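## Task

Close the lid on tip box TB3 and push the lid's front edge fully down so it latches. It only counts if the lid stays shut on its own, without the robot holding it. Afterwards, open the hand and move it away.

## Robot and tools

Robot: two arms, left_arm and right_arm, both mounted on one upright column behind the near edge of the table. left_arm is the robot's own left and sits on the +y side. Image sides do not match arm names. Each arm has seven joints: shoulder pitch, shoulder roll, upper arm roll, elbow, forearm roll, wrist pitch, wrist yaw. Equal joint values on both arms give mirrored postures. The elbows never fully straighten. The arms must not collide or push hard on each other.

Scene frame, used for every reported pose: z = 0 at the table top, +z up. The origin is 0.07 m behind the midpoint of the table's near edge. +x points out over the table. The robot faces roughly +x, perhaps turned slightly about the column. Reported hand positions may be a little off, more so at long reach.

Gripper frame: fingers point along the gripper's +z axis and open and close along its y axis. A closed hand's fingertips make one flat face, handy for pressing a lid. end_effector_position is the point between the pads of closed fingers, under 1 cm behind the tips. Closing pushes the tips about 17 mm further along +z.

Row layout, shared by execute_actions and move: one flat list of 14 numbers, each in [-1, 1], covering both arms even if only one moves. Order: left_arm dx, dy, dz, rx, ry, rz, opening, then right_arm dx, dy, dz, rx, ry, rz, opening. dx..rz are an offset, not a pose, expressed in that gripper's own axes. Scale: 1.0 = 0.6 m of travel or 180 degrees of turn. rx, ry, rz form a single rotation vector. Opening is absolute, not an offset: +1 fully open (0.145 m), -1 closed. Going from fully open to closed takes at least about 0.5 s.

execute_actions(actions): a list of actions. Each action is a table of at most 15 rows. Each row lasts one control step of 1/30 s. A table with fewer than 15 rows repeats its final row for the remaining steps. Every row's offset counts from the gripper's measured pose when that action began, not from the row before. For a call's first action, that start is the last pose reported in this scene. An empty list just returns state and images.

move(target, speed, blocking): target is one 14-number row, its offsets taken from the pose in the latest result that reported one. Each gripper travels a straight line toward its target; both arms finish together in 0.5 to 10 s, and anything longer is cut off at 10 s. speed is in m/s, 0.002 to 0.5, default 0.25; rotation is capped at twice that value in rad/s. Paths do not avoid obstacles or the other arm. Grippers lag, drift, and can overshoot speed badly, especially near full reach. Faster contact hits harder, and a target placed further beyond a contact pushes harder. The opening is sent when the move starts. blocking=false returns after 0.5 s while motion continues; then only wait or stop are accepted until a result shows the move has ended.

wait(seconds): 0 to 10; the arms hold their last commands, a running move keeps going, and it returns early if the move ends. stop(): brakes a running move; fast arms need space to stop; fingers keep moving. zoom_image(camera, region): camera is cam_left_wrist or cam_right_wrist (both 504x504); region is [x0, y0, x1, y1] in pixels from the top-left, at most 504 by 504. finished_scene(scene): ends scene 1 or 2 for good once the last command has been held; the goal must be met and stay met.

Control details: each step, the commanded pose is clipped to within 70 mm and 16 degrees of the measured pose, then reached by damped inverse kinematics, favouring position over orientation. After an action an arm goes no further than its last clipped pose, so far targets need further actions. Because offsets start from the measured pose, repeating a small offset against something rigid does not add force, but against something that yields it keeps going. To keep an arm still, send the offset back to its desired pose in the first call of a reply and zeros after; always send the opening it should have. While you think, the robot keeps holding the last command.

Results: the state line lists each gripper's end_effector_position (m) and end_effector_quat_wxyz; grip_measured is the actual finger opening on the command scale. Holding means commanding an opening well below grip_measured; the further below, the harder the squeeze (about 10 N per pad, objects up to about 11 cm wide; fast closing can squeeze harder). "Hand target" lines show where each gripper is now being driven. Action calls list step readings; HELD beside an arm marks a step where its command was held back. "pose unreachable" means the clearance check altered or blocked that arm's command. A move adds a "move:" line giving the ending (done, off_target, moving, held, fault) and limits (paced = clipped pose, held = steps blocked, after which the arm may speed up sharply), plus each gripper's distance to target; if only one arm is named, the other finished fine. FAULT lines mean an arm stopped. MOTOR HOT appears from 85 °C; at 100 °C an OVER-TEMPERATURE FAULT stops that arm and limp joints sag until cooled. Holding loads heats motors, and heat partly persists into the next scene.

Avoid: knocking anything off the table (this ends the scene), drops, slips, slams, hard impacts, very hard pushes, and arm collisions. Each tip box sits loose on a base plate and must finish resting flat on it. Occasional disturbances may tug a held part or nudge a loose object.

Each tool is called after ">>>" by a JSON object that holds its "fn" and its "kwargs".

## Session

>>> {"fn": "execute_actions", "kwargs": {"actions": []}}

Scene clock: 0.00 s.
left_arm: end_effector_position=(+0.2275, +0.6006, +0.3946) grip_measured=+1.00 end_effector_quat_wxyz=(-0.256, +0.900, -0.014, +0.352) | right_arm: end_effector_position=(+0.1900, -0.0927, +0.1477) grip_measured=+1.00 end_effector_quat_wxyz=(+0.258, +0.408, +0.835, +0.264)
Joint positions: left_arm=[ 1.339  1.319 -0.905  0.714  0.267  0.507  0.823  0.145] | right_arm=[-0.48   0.716 -0.595  2.168 -1.483  0.448  0.708  0.145]
Joint velocities: left_arm=[-0.033 -0.011  0.002  0.002 -0.022 -0.037 -0.022 -0.   ] | right_arm=[ 0.011 -0.011  0.002 -0.002 -0.022  0.007  0.007 -0.   ]
Motor temperatures (°C, as the motors report them): left_arm=[24 25 24 25 25 26 23] | right_arm=[26 24 23 27 23 26 25]
Hand target (left_arm): +0.228, +0.601, +0.395; -0.256, +0.900, -0.014, +0.352
Hand target (right_arm): +0.190, -0.093, +0.148; +0.258, +0.408, +0.835, +0.264

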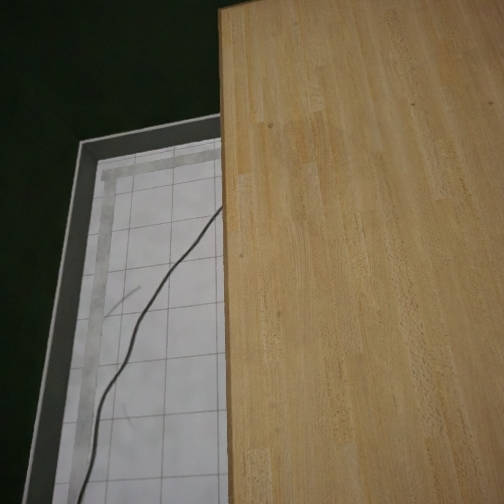

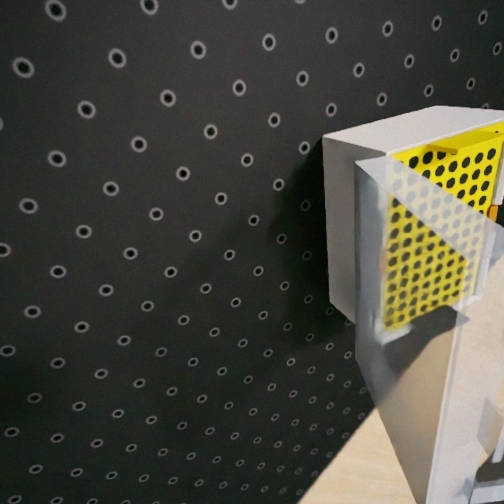

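>>> {"fn": "move", "kwargs": {"target": [0,0.2,-0.04,-0.12,0,0,1,-0.055,-0.043,-0.137,0,0,0,-1]}}

>>> {"fn": "move", "kwargs": {"target": [0,0.2,-0.04,-0.14,0,-0.08,1,0,0,0,-0.028,0.13,0.533,-0.3], "speed": 0.4}}

Scene clock: 12.00 s.
left_arm: end_effector_position=(+0.2324, +0.4849, +0.3560) grip_measured=+1.00 end_effector_quat_wxyz=(-0.082, +0.931, -0.082, +0.347) | right_arm: end_effector_position=(+0.1383, -0.1505, +0.1953) grip_measured=-1.00 end_effector_quat_wxyz=(+0.255, +0.408, +0.834, +0.271)
Joint positions: left_arm=[ 1.011  1.54  -0.89   1.235  0.761  0.678  0.8    0.145] | right_arm=[-1.236  1.031 -0.119  2.435 -1.298  0.549  0.338  0.   ]
Joint velocities: left_arm=[ 0.011 -0.011  0.012 -0.007 -0.007 -0.007  0.007  0.   ] | right_arm=[ 0.033 -0.121 -0.007  0.007 -0.037 -0.022 -0.007 -0.   ]
Motor temperatures (°C, as the motors report them): left_arm=[25 25 25 25 25 26 23] | right_arm=[26 24 23 27 23 26 25]
Hand target (left_arm): +0.231, +0.486, +0.355; -0.084, +0.932, -0.079, +0.345
Hand target (right_arm): +0.138, -0.150, +0.196; +0.255, +0.407, +0.834, +0.273
Off the commanded pose (left_arm): 0.003 m, 1 deg.
Off the commanded pose (right_arm): 0.004 m, 1 deg.
joint sent to its limit (right arm) — the command would take joint 4 (elbow) past its upper limit, so that joint was sent only as far as its limit.
move: off_target (right_arm)

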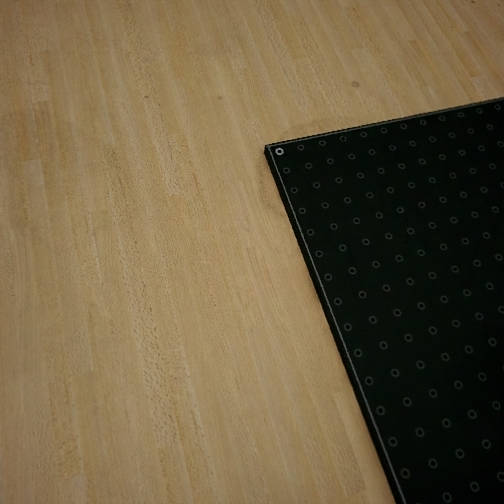

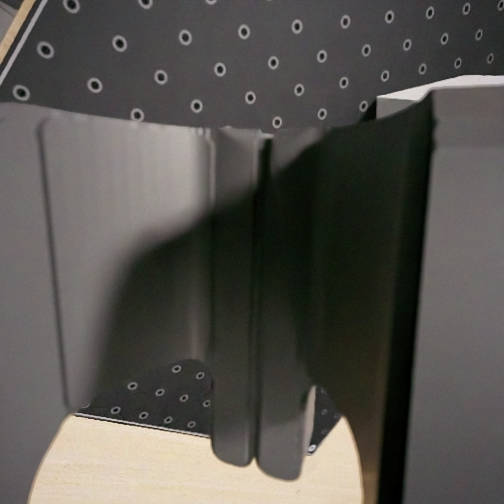

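Scene clock: 14.57 s.
left_arm: end_effector_position=(+0.2067, +0.3661, +0.3519) grip_measured=+1.00 end_effector_quat_wxyz=(+0.167, +0.927, -0.040, +0.333) | right_arm: end_effector_position=(+0.1399, -0.1489, +0.1982) grip_measured=-0.30 end_effector_quat_wxyz=(-0.169, +0.817, +0.276, +0.478)
Joint positions: left_arm=[ 0.745  1.762 -0.838  1.594  1.447  0.77   0.713  0.145] | right_arm=[-1.252  0.462  0.28   2.192  0.305 -0.104  0.355  0.053]
Joint velocities: left_arm=[ 0.033 -0.011 -0.012  0.007 -0.007  0.051 -0.007 -0.   ] | right_arm=[-0.033  0.033 -0.002 -0.002 -0.051 -0.037 -0.022 -0.   ]
Motor temperatures (°C, as the motors report them): left_arm=[25 25 25 25 25 26 23] | right_arm=[26 24 23 27 23 26 25]
Hand target (left_arm): +0.206, +0.367, +0.350; +0.165, +0.929, -0.037, +0.330
Hand target (right_arm): +0.139, -0.148, +0.197; -0.172, +0.816, +0.276, +0.478
Off the commanded pose (left_arm): 0.003 m, 1 deg.
Off the commanded pose (right_arm): 0.004 m, 1 deg.
move: off_target (right_arm)

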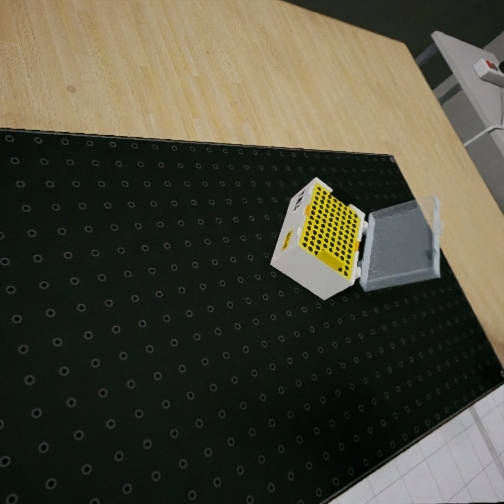

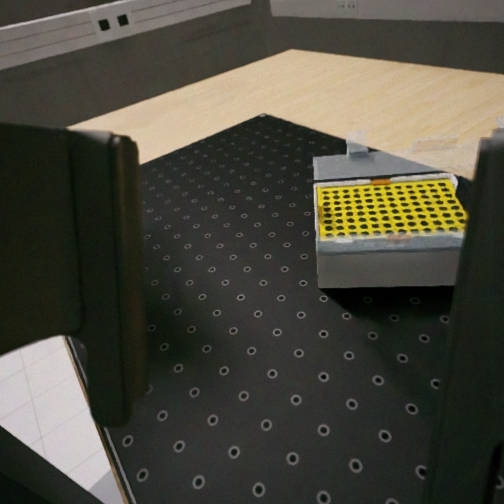

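>>> {"fn": "move", "kwargs": {"target": [0,0.1,0,0,0,0,1,-0.128,0.11,0.072,0,0.165,0,-1], "speed": 0.2}}

Scene clock: 25.50 s.
left_arm: end_effector_position=(+0.1961, +0.3092, +0.3706) grip_measured=+1.00 end_effector_quat_wxyz=(+0.179, +0.913, -0.085, +0.355) | right_arm: end_effector_position=(+0.1804, -0.2040, +0.1105) grip_measured=-1.00 end_effector_quat_wxyz=(-0.226, +0.668, +0.228, +0.671)
Joint positions: left_arm=[ 0.988  1.853 -1.002  1.882  1.576  0.771  0.566  0.145] | right_arm=[-0.459  0.186  0.544  1.021  0.557 -0.796  1.337  0.   ]
Joint velocities: left_arm=[-0.077 -0.011  0.002  0.002  0.037  0.037 -0.037  0.   ] | right_arm=[-0.055 -0.033 -0.012 -0.017  0.037 -0.007 -0.037 -0.   ]
Motor temperatures (°C, as the motors report them): left_arm=[24 25 25 25 25 26 23] | right_arm=[26 24 23 27 23 26 25]
Hand target (left_arm): +0.195, +0.310, +0.369; +0.177, +0.915, -0.083, +0.354
Hand target (right_arm): +0.180, -0.203, +0.110; -0.227, +0.669, +0.229, +0.670
Off the commanded pose (left_arm): 0.002 m, 6 deg.
Off the commanded pose (right_arm): 0.004 m, 1 deg.
joint sent to its limit (left arm) — the command would take joint 5 (forearm roll) past its upper limit and joint 6 (wrist pitch) past its upper limit, so those joints were sent only as far as their limits.
joint sent to its limit (right arm) — the command would take joint 6 (wrist pitch) past its lower limit, so that joint was sent only as far as its limit.
move: off_target (left_arm, right_arm)

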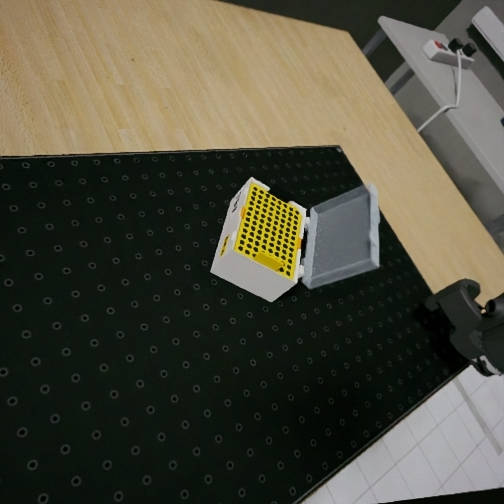

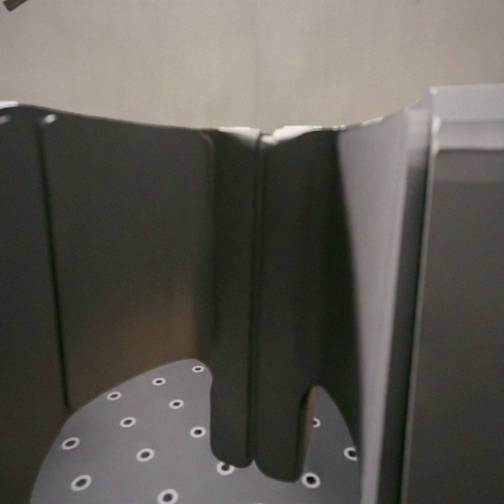

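>>> {"fn": "move", "kwargs": {"target": [0,0,0,0,0,0,1,0,0,0.13,0,-0.04,0,0.3], "speed": 0.1}}

Scene clock: 34.63 s.
left_arm: end_effector_position=(+0.1961, +0.3092, +0.3706) grip_measured=+1.00 end_effector_quat_wxyz=(+0.179, +0.913, -0.085, +0.355) | right_arm: end_effector_position=(+0.2430, -0.1574, +0.1120) grip_measured=+0.30 end_effector_quat_wxyz=(-0.213, +0.706, +0.245, +0.629)
Joint positions: left_arm=[ 0.988  1.853 -1.002  1.882  1.576  0.771  0.566  0.145] | right_arm=[-0.336  0.078  0.499  1.234  0.144 -0.534  1.029  0.098]
Joint velocities: left_arm=[ 0.055  0.011  0.007 -0.012 -0.007 -0.037 -0.037  0.   ] | right_arm=[ 0.077 -0.077  0.002  0.007  0.007  0.022 -0.066  0.   ]
Motor temperatures (°C, as the motors report them): left_arm=[24 25 25 25 25 26 23] | right_arm=[26 24 23 27 23 26 25]
Hand target (left_arm): +0.196, +0.309, +0.371; +0.179, +0.913, -0.085, +0.355
Hand target (right_arm): +0.243, -0.158, +0.111; -0.211, +0.708, +0.242, +0.629
Off the commanded pose (left_arm): 0.000 m, 0 deg.
Off the commanded pose (right_arm): 0.002 m, 0 deg.
move: done

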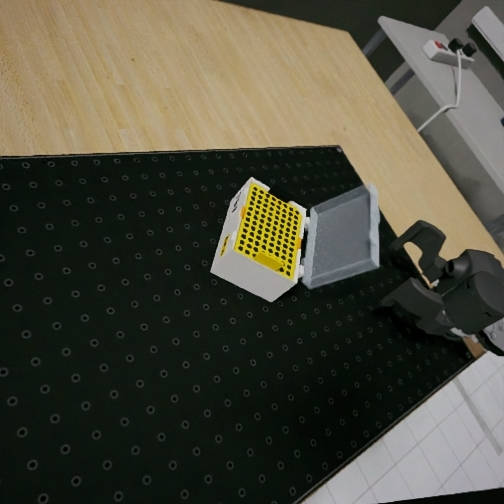

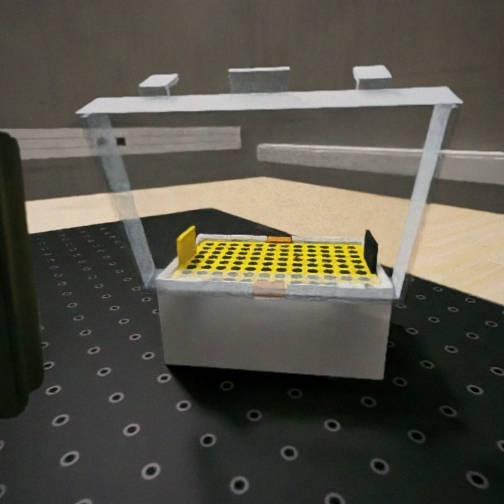

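>>> {"fn": "move", "kwargs": {"target": [0,0,0,0,0,0,1,0,0,0,0,0,0,-1]}}

>>> {"fn": "move", "kwargs": {"target": [0,0,0,0,0,0,1,0.02,0,0.15,0,0,0,-1], "speed": 0.05}}

Scene clock: 39.33 s.
left_arm: end_effector_position=(+0.1961, +0.3092, +0.3706) grip_measured=+1.00 end_effector_quat_wxyz=(+0.179, +0.913, -0.085, +0.355) | right_arm: end_effector_position=(+0.2430, -0.1574, +0.1120) grip_measured=-1.00 end_effector_quat_wxyz=(-0.213, +0.706, +0.245, +0.629)
Joint positions: left_arm=[ 0.988  1.853 -1.002  1.882  1.576  0.771  0.566  0.145] | right_arm=[-0.336  0.078  0.499  1.234  0.144 -0.534  1.029  0.   ]
Joint velocities: left_arm=[-0.055  0.033  0.002  0.002  0.037  0.007 -0.022  0.   ] | right_arm=[-0.033 -0.011 -0.012 -0.022  0.007 -0.051 -0.007  0.   ]
Motor temperatures (°C, as the motors report them): left_arm=[24 25 25 25 25 26 23] | right_arm=[26 24 23 27 23 26 25]
Hand target (left_arm): +0.196, +0.309, +0.371; +0.179, +0.913, -0.085, +0.355
Hand target (right_arm): +0.243, -0.157, +0.112; -0.213, +0.706, +0.245, +0.629
Off the commanded pose (left_arm): 0.000 m, 0 deg.
Off the commanded pose (right_arm): 0.000 m, 0 deg.
move: done

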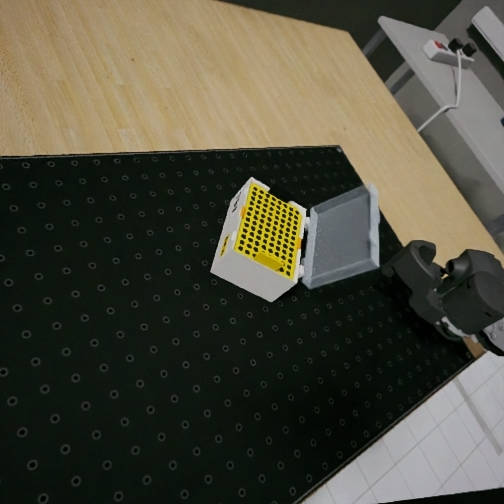

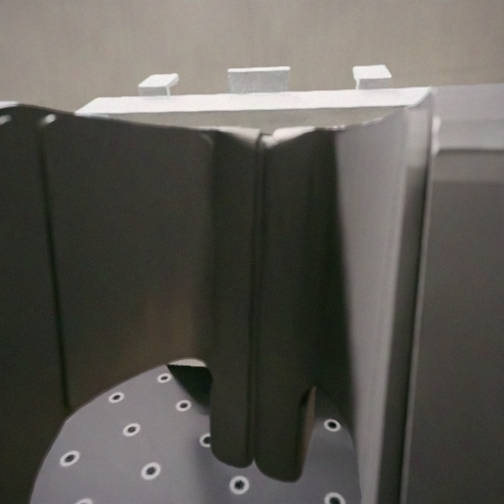

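Scene clock: 41.40 s.
left_arm: end_effector_position=(+0.1961, +0.3092, +0.3706) grip_measured=+1.00 end_effector_quat_wxyz=(+0.179, +0.913, -0.085, +0.355) | right_arm: end_effector_position=(+0.3167, -0.1039, +0.1161) grip_measured=-1.00 end_effector_quat_wxyz=(-0.211, +0.703, +0.247, +0.633)
Joint positions: left_arm=[ 0.988  1.853 -1.002  1.882  1.576  0.771  0.566  0.145] | right_arm=[-0.057 -0.019  0.456  1.13  -0.101 -0.447  0.9    0.   ]
Joint velocities: left_arm=[-0.055 -0.033 -0.007  0.007  0.037  0.022  0.081 -0.   ] | right_arm=[-0.077 -0.011 -0.012 -0.007 -0.007  0.037 -0.095 -0.   ]
Motor temperatures (°C, as the motors report them): left_arm=[24 25 25 25 25 26 23] | right_arm=[26 24 23 27 23 26 25]
Hand target (left_arm): +0.196, +0.309, +0.371; +0.179, +0.913, -0.085, +0.355
Hand target (right_arm): +0.316, -0.104, +0.114; -0.211, +0.706, +0.244, +0.630
Off the commanded pose (left_arm): 0.000 m, 0 deg.
Off the commanded pose (right_arm): 0.004 m, 1 deg.
move: off_target (right_arm)

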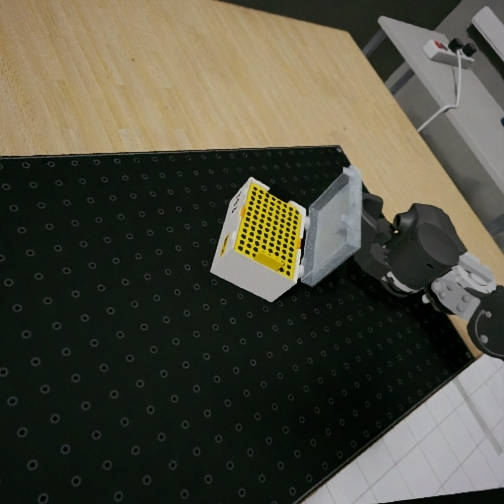

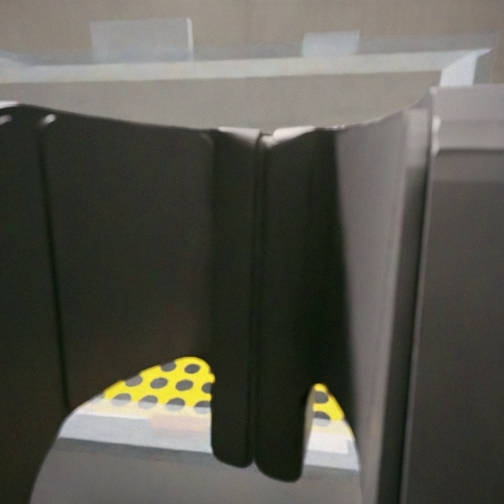

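>>> {"fn": "move", "kwargs": {"target": [0,0,0,0,0,0,1,0.025,-0.025,0.06,0,0,0,-1], "speed": 0.04}}

Scene clock: 45.67 s.
left_arm: end_effector_position=(+0.1961, +0.3092, +0.3706) grip_measured=+1.00 end_effector_quat_wxyz=(+0.179, +0.913, -0.085, +0.355) | right_arm: end_effector_position=(+0.3371, -0.0686, +0.1273) grip_measured=-1.00 end_effector_quat_wxyz=(-0.213, +0.701, +0.249, +0.634)
Joint positions: left_arm=[ 0.988  1.853 -1.002  1.882  1.576  0.771  0.566  0.145] | right_arm=[ 0.016 -0.109  0.437  1.15  -0.218 -0.394  0.84   0.   ]
Joint velocities: left_arm=[ 0.011  0.011  0.002 -0.012  0.022 -0.007  0.007  0.   ] | right_arm=[-0.055  0.011 -0.002 -0.007  0.037 -0.037 -0.051 -0.   ]
Motor temperatures (°C, as the motors report them): left_arm=[24 25 25 25 25 26 23] | right_arm=[26 24 23 27 23 26 25]
Hand target (left_arm): +0.196, +0.309, +0.371; +0.179, +0.913, -0.085, +0.355
Hand target (right_arm): +0.338, -0.069, +0.127; -0.211, +0.702, +0.247, +0.633
Off the commanded pose (left_arm): 0.000 m, 0 deg.
Off the commanded pose (right_arm): 0.001 m, 0 deg.
move: done

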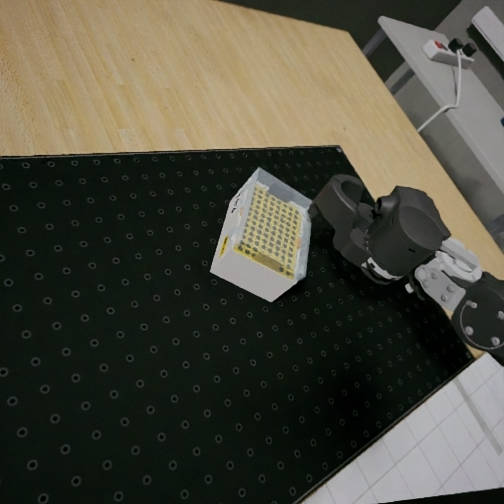

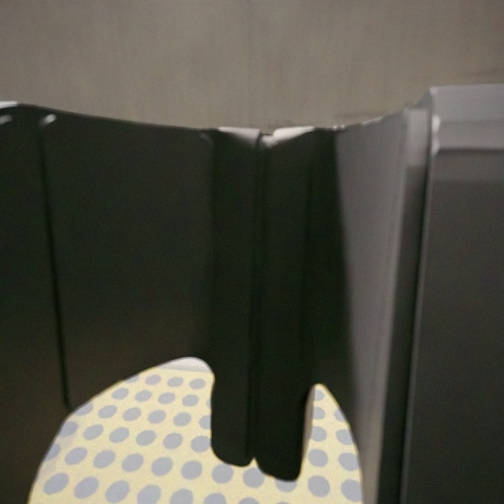

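>>> {"fn": "move", "kwargs": {"target": [0,0,0,0,0,0,1,0.071,-0.013,0.151,-0.011,-0.291,0.071,-1], "speed": 0.2}}

>>> {"fn": "move", "kwargs": {"target": [0,0,0,0,0,0,1,-0.03,0.01,0.05,0,0,0,-1], "speed": 0.08}}

>>> {"fn": "zoom_image", "kwargs": {"camera": "cam_left_wrist", "region": [180,80,400,300]}}

Scene clock: 55.70 s.
left_arm: end_effector_position=(+0.1961, +0.3092, +0.3706) grip_measured=+1.00 end_effector_quat_wxyz=(+0.179, +0.913, -0.085, +0.355) | right_arm: end_effector_position=(+0.4106, -0.0094, +0.1611) grip_measured=-1.00 end_effector_quat_wxyz=(-0.183, +0.890, +0.291, +0.299)
Joint positions: left_arm=[ 0.988  1.853 -1.002  1.882  1.576  0.771  0.566  0.145] | right_arm=[ 0.552 -0.159  0.239  1.109 -0.828  0.772  0.976  0.   ]
Joint velocities: left_arm=[-0.011  0.055 -0.002 -0.022 -0.051 -0.022 -0.007  0.   ] | right_arm=[-0.033 -0.011  0.017 -0.007 -0.081  0.051 -0.007 -0.   ]
Motor temperatures (°C, as the motors report them): left_arm=[24 25 25 25 25 26 24] | right_arm=[26 24 23 28 23 26 25]
Hand target (left_arm): +0.196, +0.309, +0.371; +0.179, +0.913, -0.085, +0.355
Hand target (right_arm): +0.410, -0.009, +0.160; -0.186, +0.891, +0.290, +0.295
Off the commanded pose (left_arm): 0.000 m, 0 deg.
Off the commanded pose (right_arm): 0.007 m, 12 deg.
joint sent to its limit (right arm) — the command would take joint 2 (shoulder roll) past its lower limit and joint 6 (wrist pitch) past its upper limit, so those joints were sent only as far as their limits.
move: off_target (right_arm)

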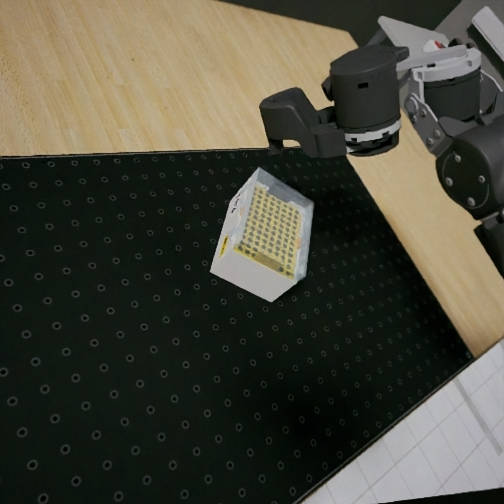

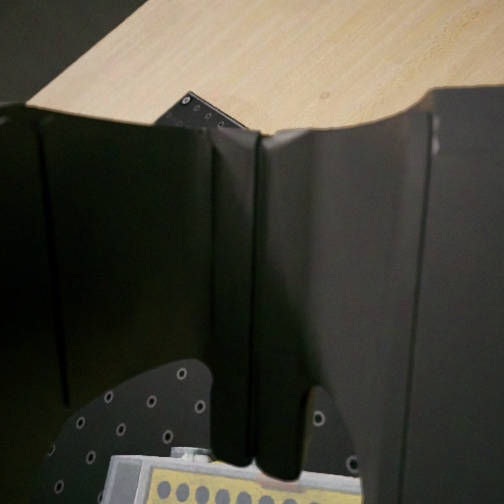

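Scene clock: 56.50 s.
left_arm: end_effector_position=(+0.1961, +0.3092, +0.3706) grip_measured=+1.00 end_effector_quat_wxyz=(+0.179, +0.913, -0.085, +0.355) | right_arm: end_effector_position=(+0.4145, -0.0055, +0.1266) grip_measured=-1.00 end_effector_quat_wxyz=(-0.185, +0.890, +0.292, +0.298)
Joint positions: left_arm=[ 0.988  1.853 -1.002  1.882  1.576  0.771  0.566  0.145] | right_arm=[ 0.585 -0.159  0.295  0.902 -0.781  0.623  0.852  0.   ]
Joint velocities: left_arm=[ 0.033  0.011  0.012 -0.012  0.007  0.007  0.022  0.   ] | right_arm=[-0.033 -0.011  0.007 -0.002  0.022 -0.066 -0.081  0.   ]
Motor temperatures (°C, as the motors report them): left_arm=[24 25 25 25 25 26 24] | right_arm=[26 24 23 28 23 26 25]
Hand target (left_arm): +0.196, +0.309, +0.371; +0.179, +0.913, -0.085, +0.355
Hand target (right_arm): +0.415, -0.006, +0.126; -0.184, +0.890, +0.291, +0.300
Off the commanded pose (left_arm): 0.000 m, 0 deg.
Off the commanded pose (right_arm): 0.001 m, 0 deg.
move: done

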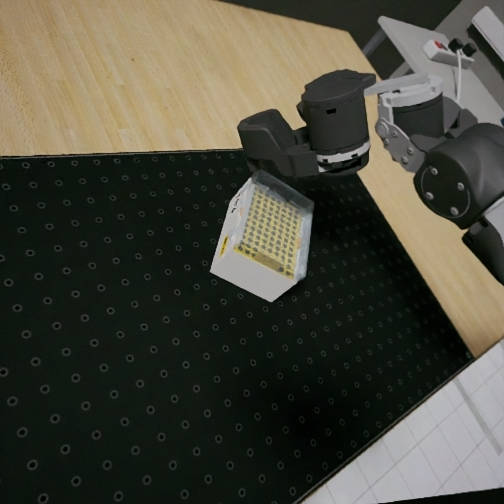

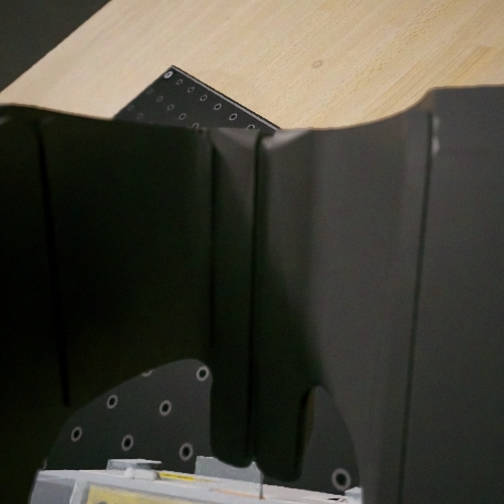

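Region (180, 80, 400, 300) of cam_left_wrist's 504x504 image, scaled by 2.291, with more detail than that image has.

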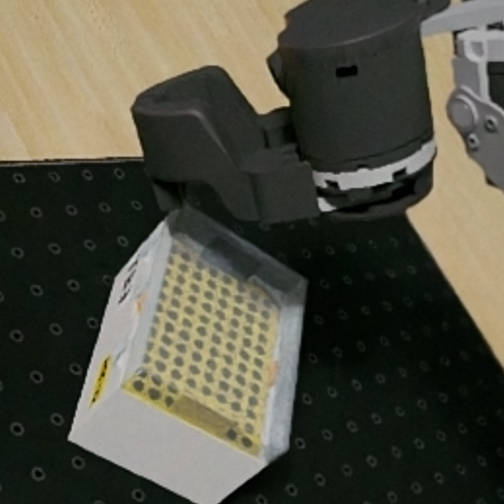

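>>> {"fn": "move", "kwargs": {"target": [0,0,0,0,0,0,1,-0.048,0,-0.036,0,-0.06,0,-1], "speed": 0.08}}

>>> {"fn": "zoom_image", "kwargs": {"camera": "cam_left_wrist", "region": [180,80,400,300]}}

Scene clock: 63.60 s.
left_arm: end_effector_position=(+0.1961, +0.3092, +0.3706) grip_measured=+1.00 end_effector_quat_wxyz=(+0.179, +0.913, -0.085, +0.355) | right_arm: end_effector_position=(+0.3881, -0.0273, +0.1256) grip_measured=-1.00 end_effector_quat_wxyz=(-0.158, +0.911, +0.314, +0.217)
Joint positions: left_arm=[ 0.988  1.853 -1.002  1.882  1.576  0.771  0.566  0.145] | right_arm=[ 0.544 -0.159  0.288  1.042 -1.046  0.772  1.098  0.   ]
Joint velocities: left_arm=[ 0.077 -0.099 -0.007 -0.002  0.022  0.022 -0.007  0.   ] | right_arm=[-0.011  0.011 -0.017 -0.002  0.007 -0.051 -0.051  0.   ]
Motor temperatures (°C, as the motors report them): left_arm=[24 25 26 25 25 26 24] | right_arm=[27 24 23 28 23 26 25]
Hand target (left_arm): +0.196, +0.309, +0.371; +0.179, +0.913, -0.085, +0.355
Hand target (right_arm): +0.386, -0.028, +0.124; -0.160, +0.912, +0.312, +0.214
Off the commanded pose (left_arm): 0.000 m, 0 deg.
Off the commanded pose (right_arm): 0.002 m, 1 deg.
joint sent to its limit (right arm) — the command would take joint 2 (shoulder roll) past its lower limit and joint 6 (wrist pitch) past its upper limit, so those joints were sent only as far as their limits.
move: done

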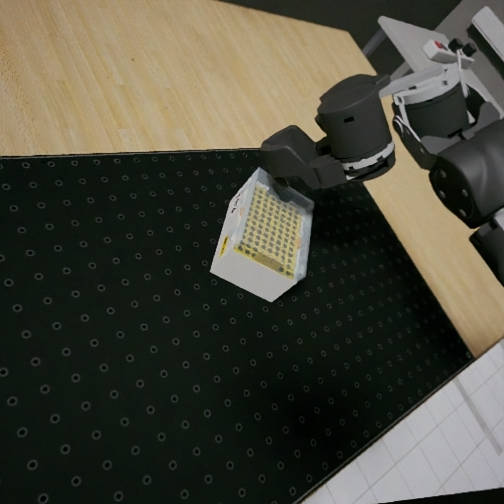

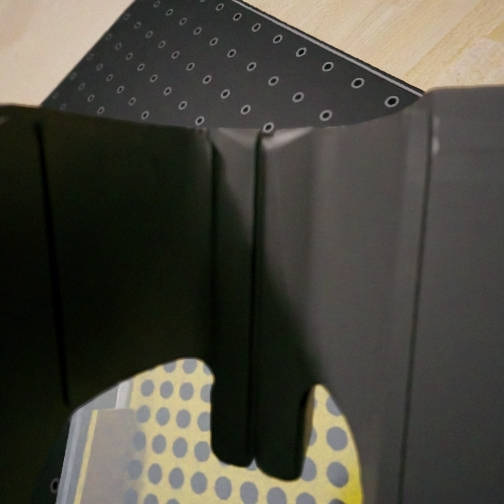

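Region (180, 80, 400, 300) of cam_left_wrist's 504x504 image, scaled by 2.291, with more detail than that image has.

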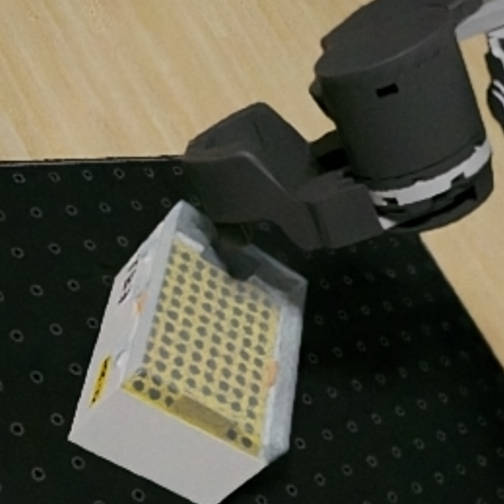

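>>> {"fn": "move", "kwargs": {"target": [0,0,0,0,0,0,1,-0.003,0.013,0.035,0,0,0,-1], "speed": 0.04}}

>>> {"fn": "zoom_image", "kwargs": {"camera": "cam_left_wrist", "region": [180,80,400,300]}}

Scene clock: 67.10 s.
left_arm: end_effector_position=(+0.1961, +0.3092, +0.3706) grip_measured=+1.00 end_effector_quat_wxyz=(+0.179, +0.913, -0.085, +0.355) | right_arm: end_effector_position=(+0.3974, -0.0246, +0.1063) grip_measured=-1.00 end_effector_quat_wxyz=(-0.160, +0.910, +0.314, +0.217)
Joint positions: left_arm=[ 0.988  1.853 -1.002  1.882  1.576  0.771  0.566  0.145] | right_arm=[ 0.611 -0.155  0.351  0.855 -1.012  0.68   0.984  0.   ]
Joint velocities: left_arm=[ 0.033  0.099 -0.002 -0.017 -0.022  0.022 -0.037 -0.   ] | right_arm=[-0.033 -0.121  0.007  0.002  0.007 -0.007 -0.051 -0.   ]
Motor temperatures (°C, as the motors report them): left_arm=[24 25 26 25 25 26 24] | right_arm=[27 24 23 28 23 26 25]
Hand target (left_arm): +0.196, +0.309, +0.371; +0.179, +0.913, -0.085, +0.355
Hand target (right_arm): +0.398, -0.026, +0.106; -0.159, +0.911, +0.313, +0.218
Off the commanded pose (left_arm): 0.000 m, 0 deg.
Off the commanded pose (right_arm): 0.001 m, 0 deg.
move: done

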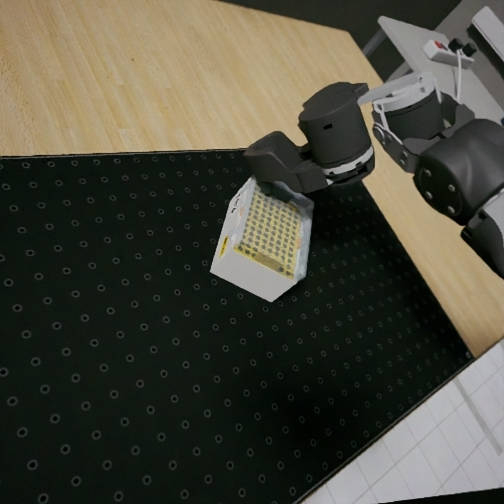

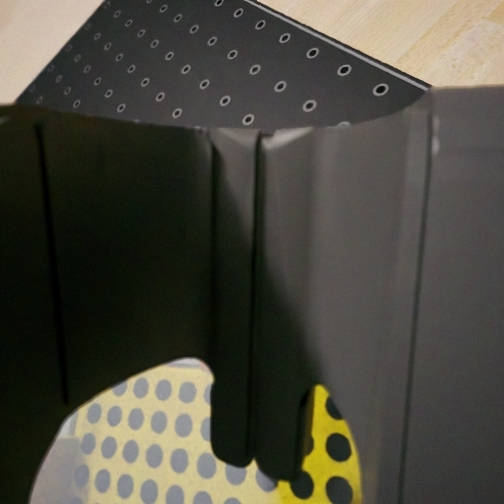

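Region (180, 80, 400, 300) of cam_left_wrist's 504x504 image, scaled by 2.291, with more detail than that image has.

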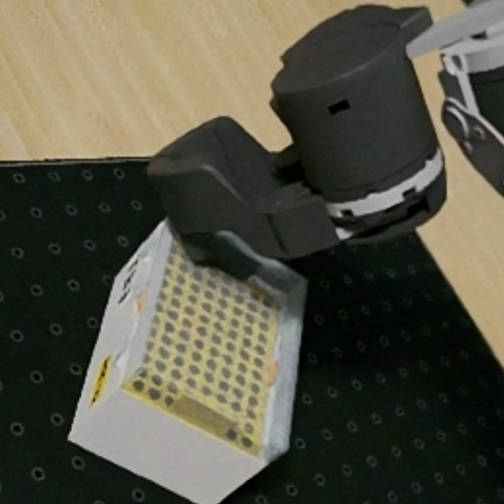

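>>> {"fn": "move", "kwargs": {"target": [0,0,0,0,0,0,1,-0.032,0.002,0.03,0,0,0,-1], "speed": 0.015}}

>>> {"fn": "zoom_image", "kwargs": {"camera": "cam_left_wrist", "region": [180,80,400,300]}}

Scene clock: 73.17 s.
left_arm: end_effector_position=(+0.1961, +0.3092, +0.3706) grip_measured=+1.00 end_effector_quat_wxyz=(+0.179, +0.913, -0.085, +0.355) | right_arm: end_effector_position=(+0.4009, -0.0184, +0.1012) grip_measured=-1.00 end_effector_quat_wxyz=(-0.178, +0.898, +0.319, +0.245)
Joint positions: left_arm=[ 0.988  1.853 -1.002  1.882  1.576  0.771  0.566  0.145] | right_arm=[ 0.602 -0.127  0.314  0.805 -0.88   0.603  0.918  0.   ]
Joint velocities: left_arm=[-0.055  0.033  0.002 -0.012  0.037  0.007 -0.022  0.   ] | right_arm=[-0.055 -0.011 -0.061  0.002  0.11  -0.022 -0.051 -0.   ]
Motor temperatures (°C, as the motors report them): left_arm=[24 25 26 25 25 26 24] | right_arm=[27 24 23 28 23 26 25]
Hand target (left_arm): +0.196, +0.309, +0.371; +0.179, +0.913, -0.085, +0.355
Hand target (right_arm): +0.389, -0.028, +0.082; -0.160, +0.910, +0.315, +0.217
Off the commanded pose (left_arm): 0.000 m, 0 deg.
Off the commanded pose (right_arm): 0.025 m, 4 deg.
move: off_target (right_arm)

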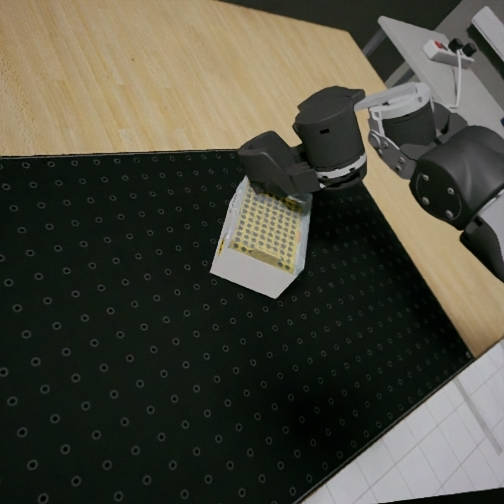

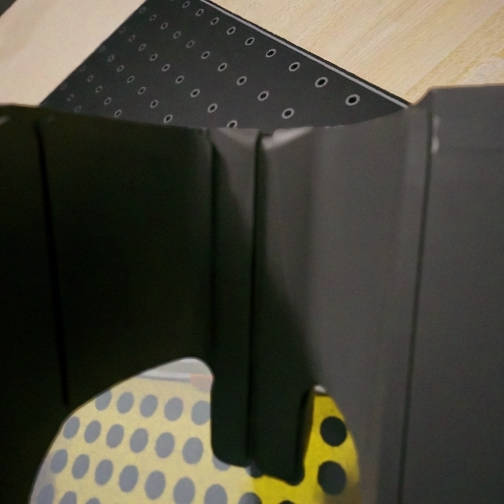

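Region (180, 80, 400, 300) of cam_left_wrist's 504x504 image, scaled by 2.291, with more detail than that image has.

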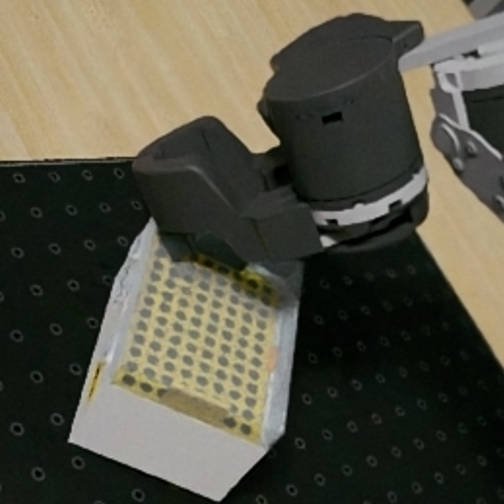

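>>> {"fn": "move", "kwargs": {"target": [0,0,0,0,0,0,1,-0.066,0.002,0.002,0,-0.02,0,-1], "speed": 0.02}}

>>> {"fn": "zoom_image", "kwargs": {"camera": "cam_left_wrist", "region": [180,80,400,300]}}

Scene clock: 78.30 s.
left_arm: end_effector_position=(+0.1961, +0.3092, +0.3706) grip_measured=+1.00 end_effector_quat_wxyz=(+0.179, +0.913, -0.085, +0.355) | right_arm: end_effector_position=(+0.3898, -0.0271, +0.1001) grip_measured=-1.00 end_effector_quat_wxyz=(-0.182, +0.888, +0.335, +0.256)
Joint positions: left_arm=[ 0.988  1.853 -1.002  1.882  1.576  0.771  0.566  0.145] | right_arm=[ 0.507 -0.037  0.14   0.91  -0.683  0.623  0.913  0.   ]
Joint velocities: left_arm=[-0.011  0.011 -0.007  0.002 -0.022  0.051 -0.066 -0.   ] | right_arm=[ 0.033  0.011 -0.066 -0.012  0.081  0.051 -0.007 -0.   ]
Motor temperatures (°C, as the motors report them): left_arm=[24 25 26 25 25 26 24] | right_arm=[27 24 23 28 23 26 25]
Hand target (left_arm): +0.196, +0.309, +0.371; +0.179, +0.913, -0.085, +0.355
Hand target (right_arm): +0.374, -0.038, +0.079; -0.167, +0.905, +0.325, +0.216
Off the commanded pose (left_arm): 0.000 m, 0 deg.
Off the commanded pose (right_arm): 0.029 m, 5 deg.
move: off_target (right_arm)

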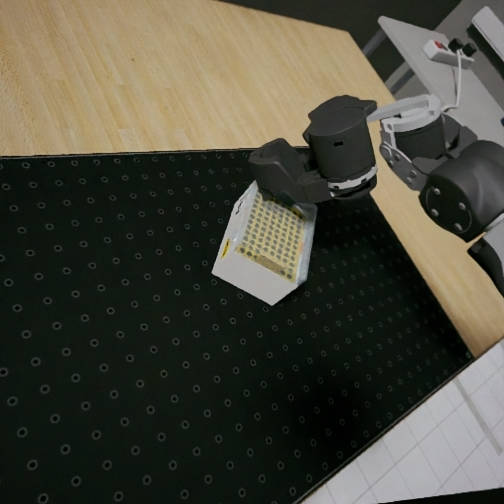

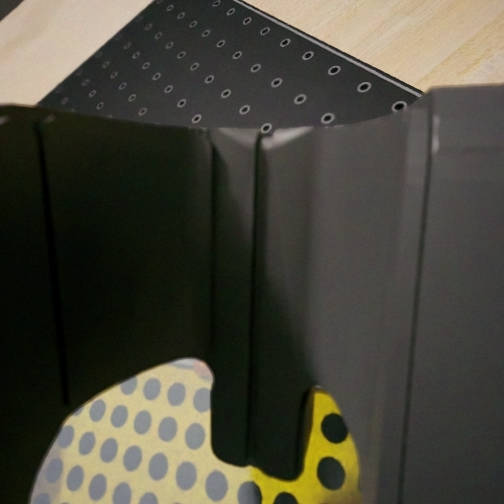

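Region (180, 80, 400, 300) of cam_left_wrist's 504x504 image, scaled by 2.291, with more detail than that image has.

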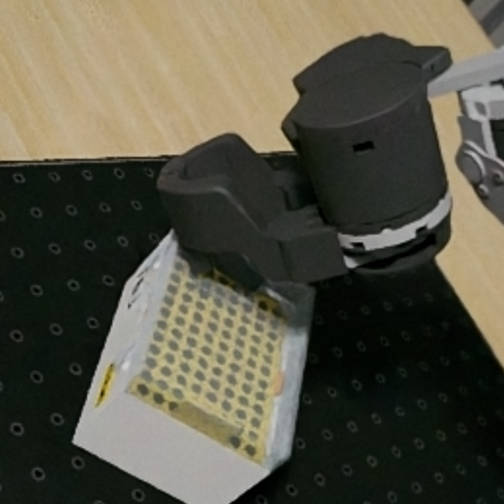

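>>> {"fn": "move", "kwargs": {"target": [0,0,0,0,0,0,1,-0.054,0.002,0.03,0,-0.025,0,-1], "speed": 0.03}}

>>> {"fn": "move", "kwargs": {"target": [0,0,0,0,0,0,1,0.035,0,-0.06,0,0,0,-1], "speed": 0.05}}

>>> {"fn": "zoom_image", "kwargs": {"camera": "cam_left_wrist", "region": [190,150,350,310]}}

Scene clock: 82.90 s.
left_arm: end_effector_position=(+0.1961, +0.3092, +0.3706) grip_measured=+1.00 end_effector_quat_wxyz=(+0.179, +0.913, -0.085, +0.355) | right_arm: end_effector_position=(+0.3941, -0.0225, +0.1002) grip_measured=-1.00 end_effector_quat_wxyz=(-0.193, +0.875, +0.350, +0.273)
Joint positions: left_arm=[ 0.988  1.853 -1.002  1.882  1.576  0.771  0.566  0.145] | right_arm=[ 0.522  0.029  0.01   0.861 -0.498  0.579  0.85   0.   ]
Joint velocities: left_arm=[-0.011 -0.011 -0.007  0.002  0.007 -0.066 -0.095  0.   ] | right_arm=[-0.033  0.011 -0.09   0.007  0.198  0.022 -0.022 -0.   ]
Motor temperatures (°C, as the motors report them): left_arm=[24 25 26 25 25 26 24] | right_arm=[26 24 23 28 23 26 25]
Hand target (left_arm): +0.196, +0.309, +0.371; +0.179, +0.913, -0.085, +0.355
Hand target (right_arm): +0.373, -0.036, +0.069; -0.169, +0.897, +0.342, +0.221
Off the commanded pose (left_arm): 0.000 m, 0 deg.
Off the commanded pose (right_arm): 0.040 m, 7 deg.
move: off_target (right_arm)

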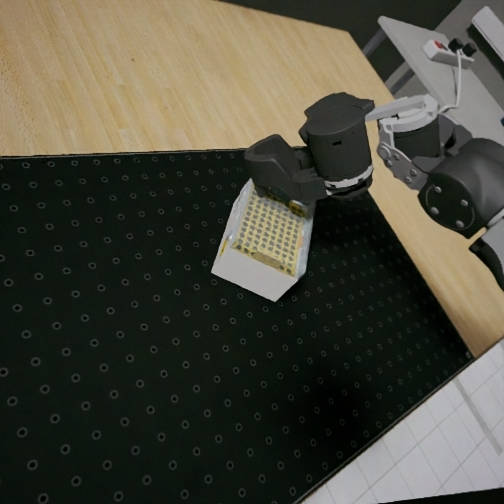

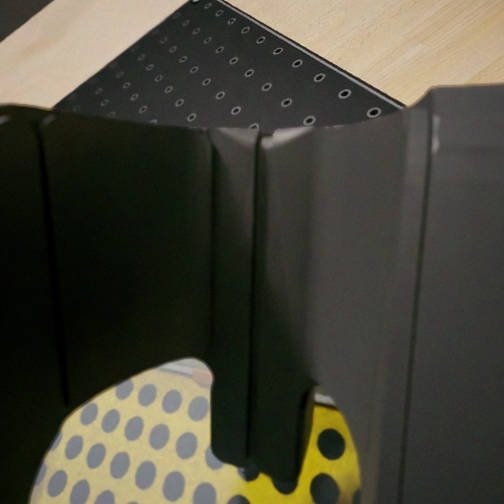

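Scene clock: 83.97 s.
left_arm: end_effector_position=(+0.1961, +0.3092, +0.3706) grip_measured=+1.00 end_effector_quat_wxyz=(+0.179, +0.913, -0.085, +0.355) | right_arm: end_effector_position=(+0.3969, -0.0314, +0.1425) grip_measured=-1.00 end_effector_quat_wxyz=(-0.190, +0.875, +0.350, +0.277)
Joint positions: left_arm=[ 0.988  1.853 -1.002  1.882  1.576  0.771  0.566  0.145] | right_arm=[ 0.503  0.084 -0.034  1.084 -0.496  0.755  0.957  0.   ]
Joint velocities: left_arm=[ 0.011  0.033 -0.007  0.012  0.051 -0.007  0.022  0.   ] | right_arm=[-0.121 -0.011  0.002 -0.002  0.022  0.007  0.022 -0.   ]
Motor temperatures (°C, as the motors report them): left_arm=[24 25 26 25 25 26 24] | right_arm=[26 24 23 28 23 26 25]
Hand target (left_arm): +0.196, +0.309, +0.371; +0.179, +0.913, -0.085, +0.355
Hand target (right_arm): +0.395, -0.031, +0.141; -0.193, +0.875, +0.350, +0.272
Off the commanded pose (left_arm): 0.000 m, 0 deg.
Off the commanded pose (right_arm): 0.003 m, 1 deg.
move: done

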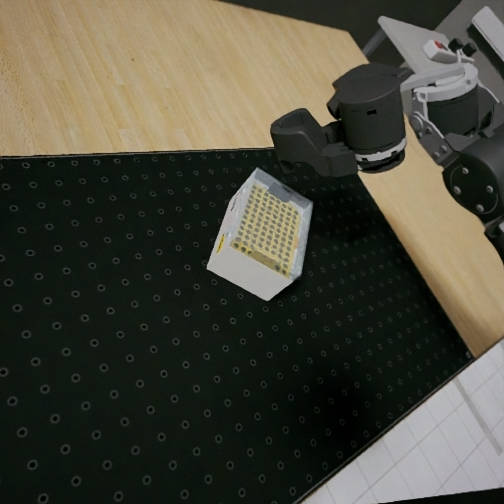

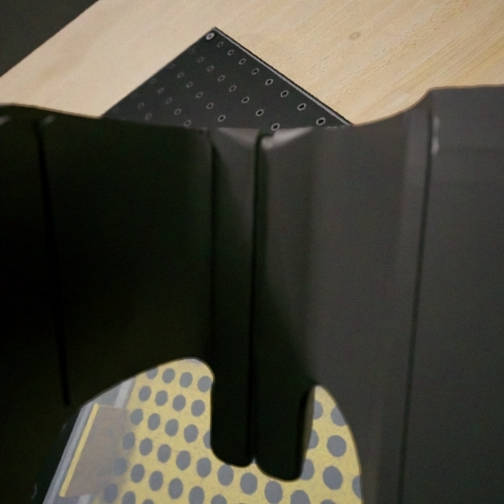

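Region (190, 150, 350, 310) of cam_left_wrist's 504x504 image, scaled by 3.150, with more detail than that image has.

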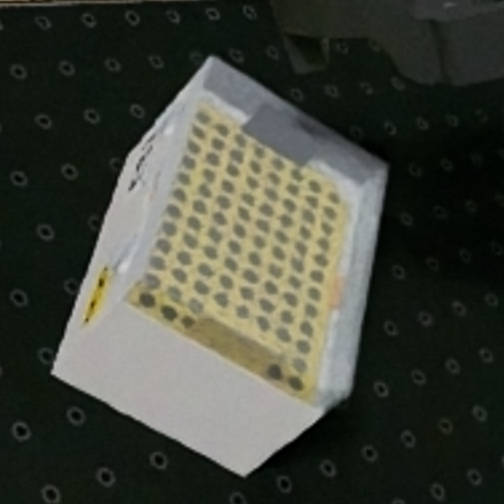

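>>> {"fn": "move", "kwargs": {"target": [-0.068,0.01,0.447,-0.122,0.071,0.141,1,0.05,0.15,-0.15,0,0.05,0,-1]}}

>>> {"fn": "zoom_image", "kwargs": {"camera": "cam_left_wrist", "region": [150,80,504,380]}}

Scene clock: 92.50 s.
left_arm: end_effector_position=(+0.3252, +0.1978, +0.1567) grip_measured=+1.00 end_effector_quat_wxyz=(+0.272, +0.781, -0.328, +0.457) | right_arm: end_effector_position=(+0.4474, -0.1286, +0.2188) grip_measured=-1.00 end_effector_quat_wxyz=(-0.213, +0.852, +0.330, +0.346)
Joint positions: left_arm=[ 0.777  0.74  -1.28   0.915  0.993 -0.156  0.8    0.145] | right_arm=[ 0.685  0.379  0.04   0.979 -0.337  0.65   1.166  0.   ]
Joint velocities: left_arm=[-0.033  0.011 -0.002  0.002 -0.051 -0.095 -0.037 -0.   ] | right_arm=[-0.011 -0.055  0.012 -0.012 -0.051  0.007 -0.007  0.   ]
Motor temperatures (°C, as the motors report them): left_arm=[24 25 26 25 25 26 24] | right_arm=[27 24 23 28 23 26 25]
Hand target (left_arm): +0.326, +0.197, +0.158; +0.273, +0.779, -0.331, +0.458
Hand target (right_arm): +0.446, -0.127, +0.217; -0.216, +0.852, +0.331, +0.344
Off the commanded pose (left_arm): 0.008 m, 1 deg.
Off the commanded pose (right_arm): 0.004 m, 1 deg.
move: off_target (left_arm, right_arm)

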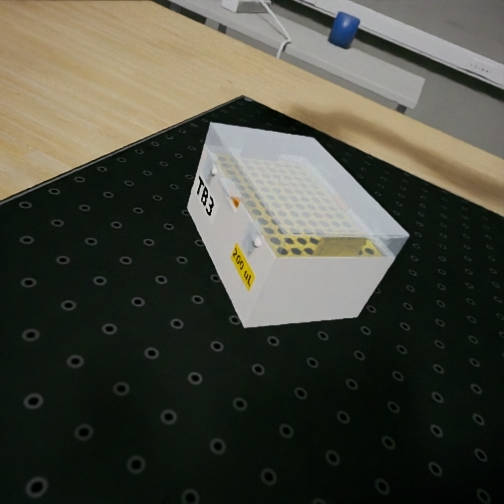

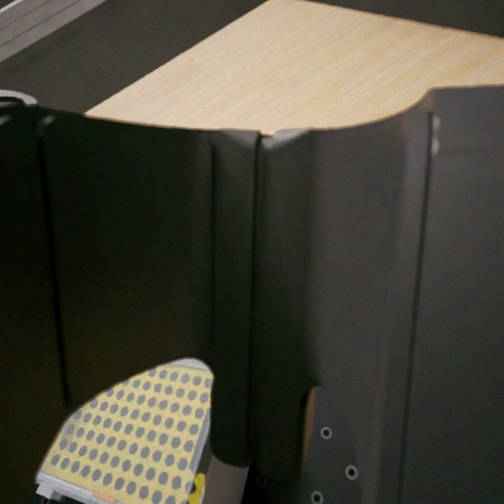

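Region (150, 80, 504, 380) of cam_left_wrist's 504x504 image, scaled by 1.424, with more detail than that image has; it fills the top 427 rows of this view, and the rest is white.

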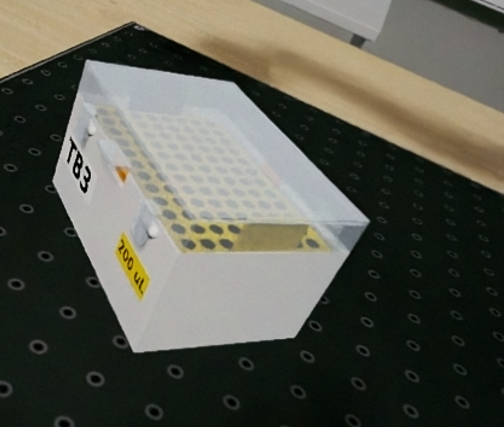

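>>> {"fn": "zoom_image", "kwargs": {"camera": "cam_left_wrist", "region": [185,130,315,290]}}

Region (185, 130, 315, 290) of cam_left_wrist's 504x504 image, scaled by 3.150, with more detail than that image has; it fills the left 410 columns of this view, and the rest is white.

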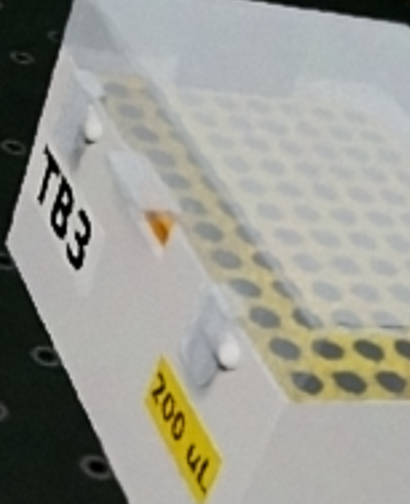

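>>> {"fn": "finished_scene", "kwargs": {"scene": 2}}

The scene is finished: the task was done.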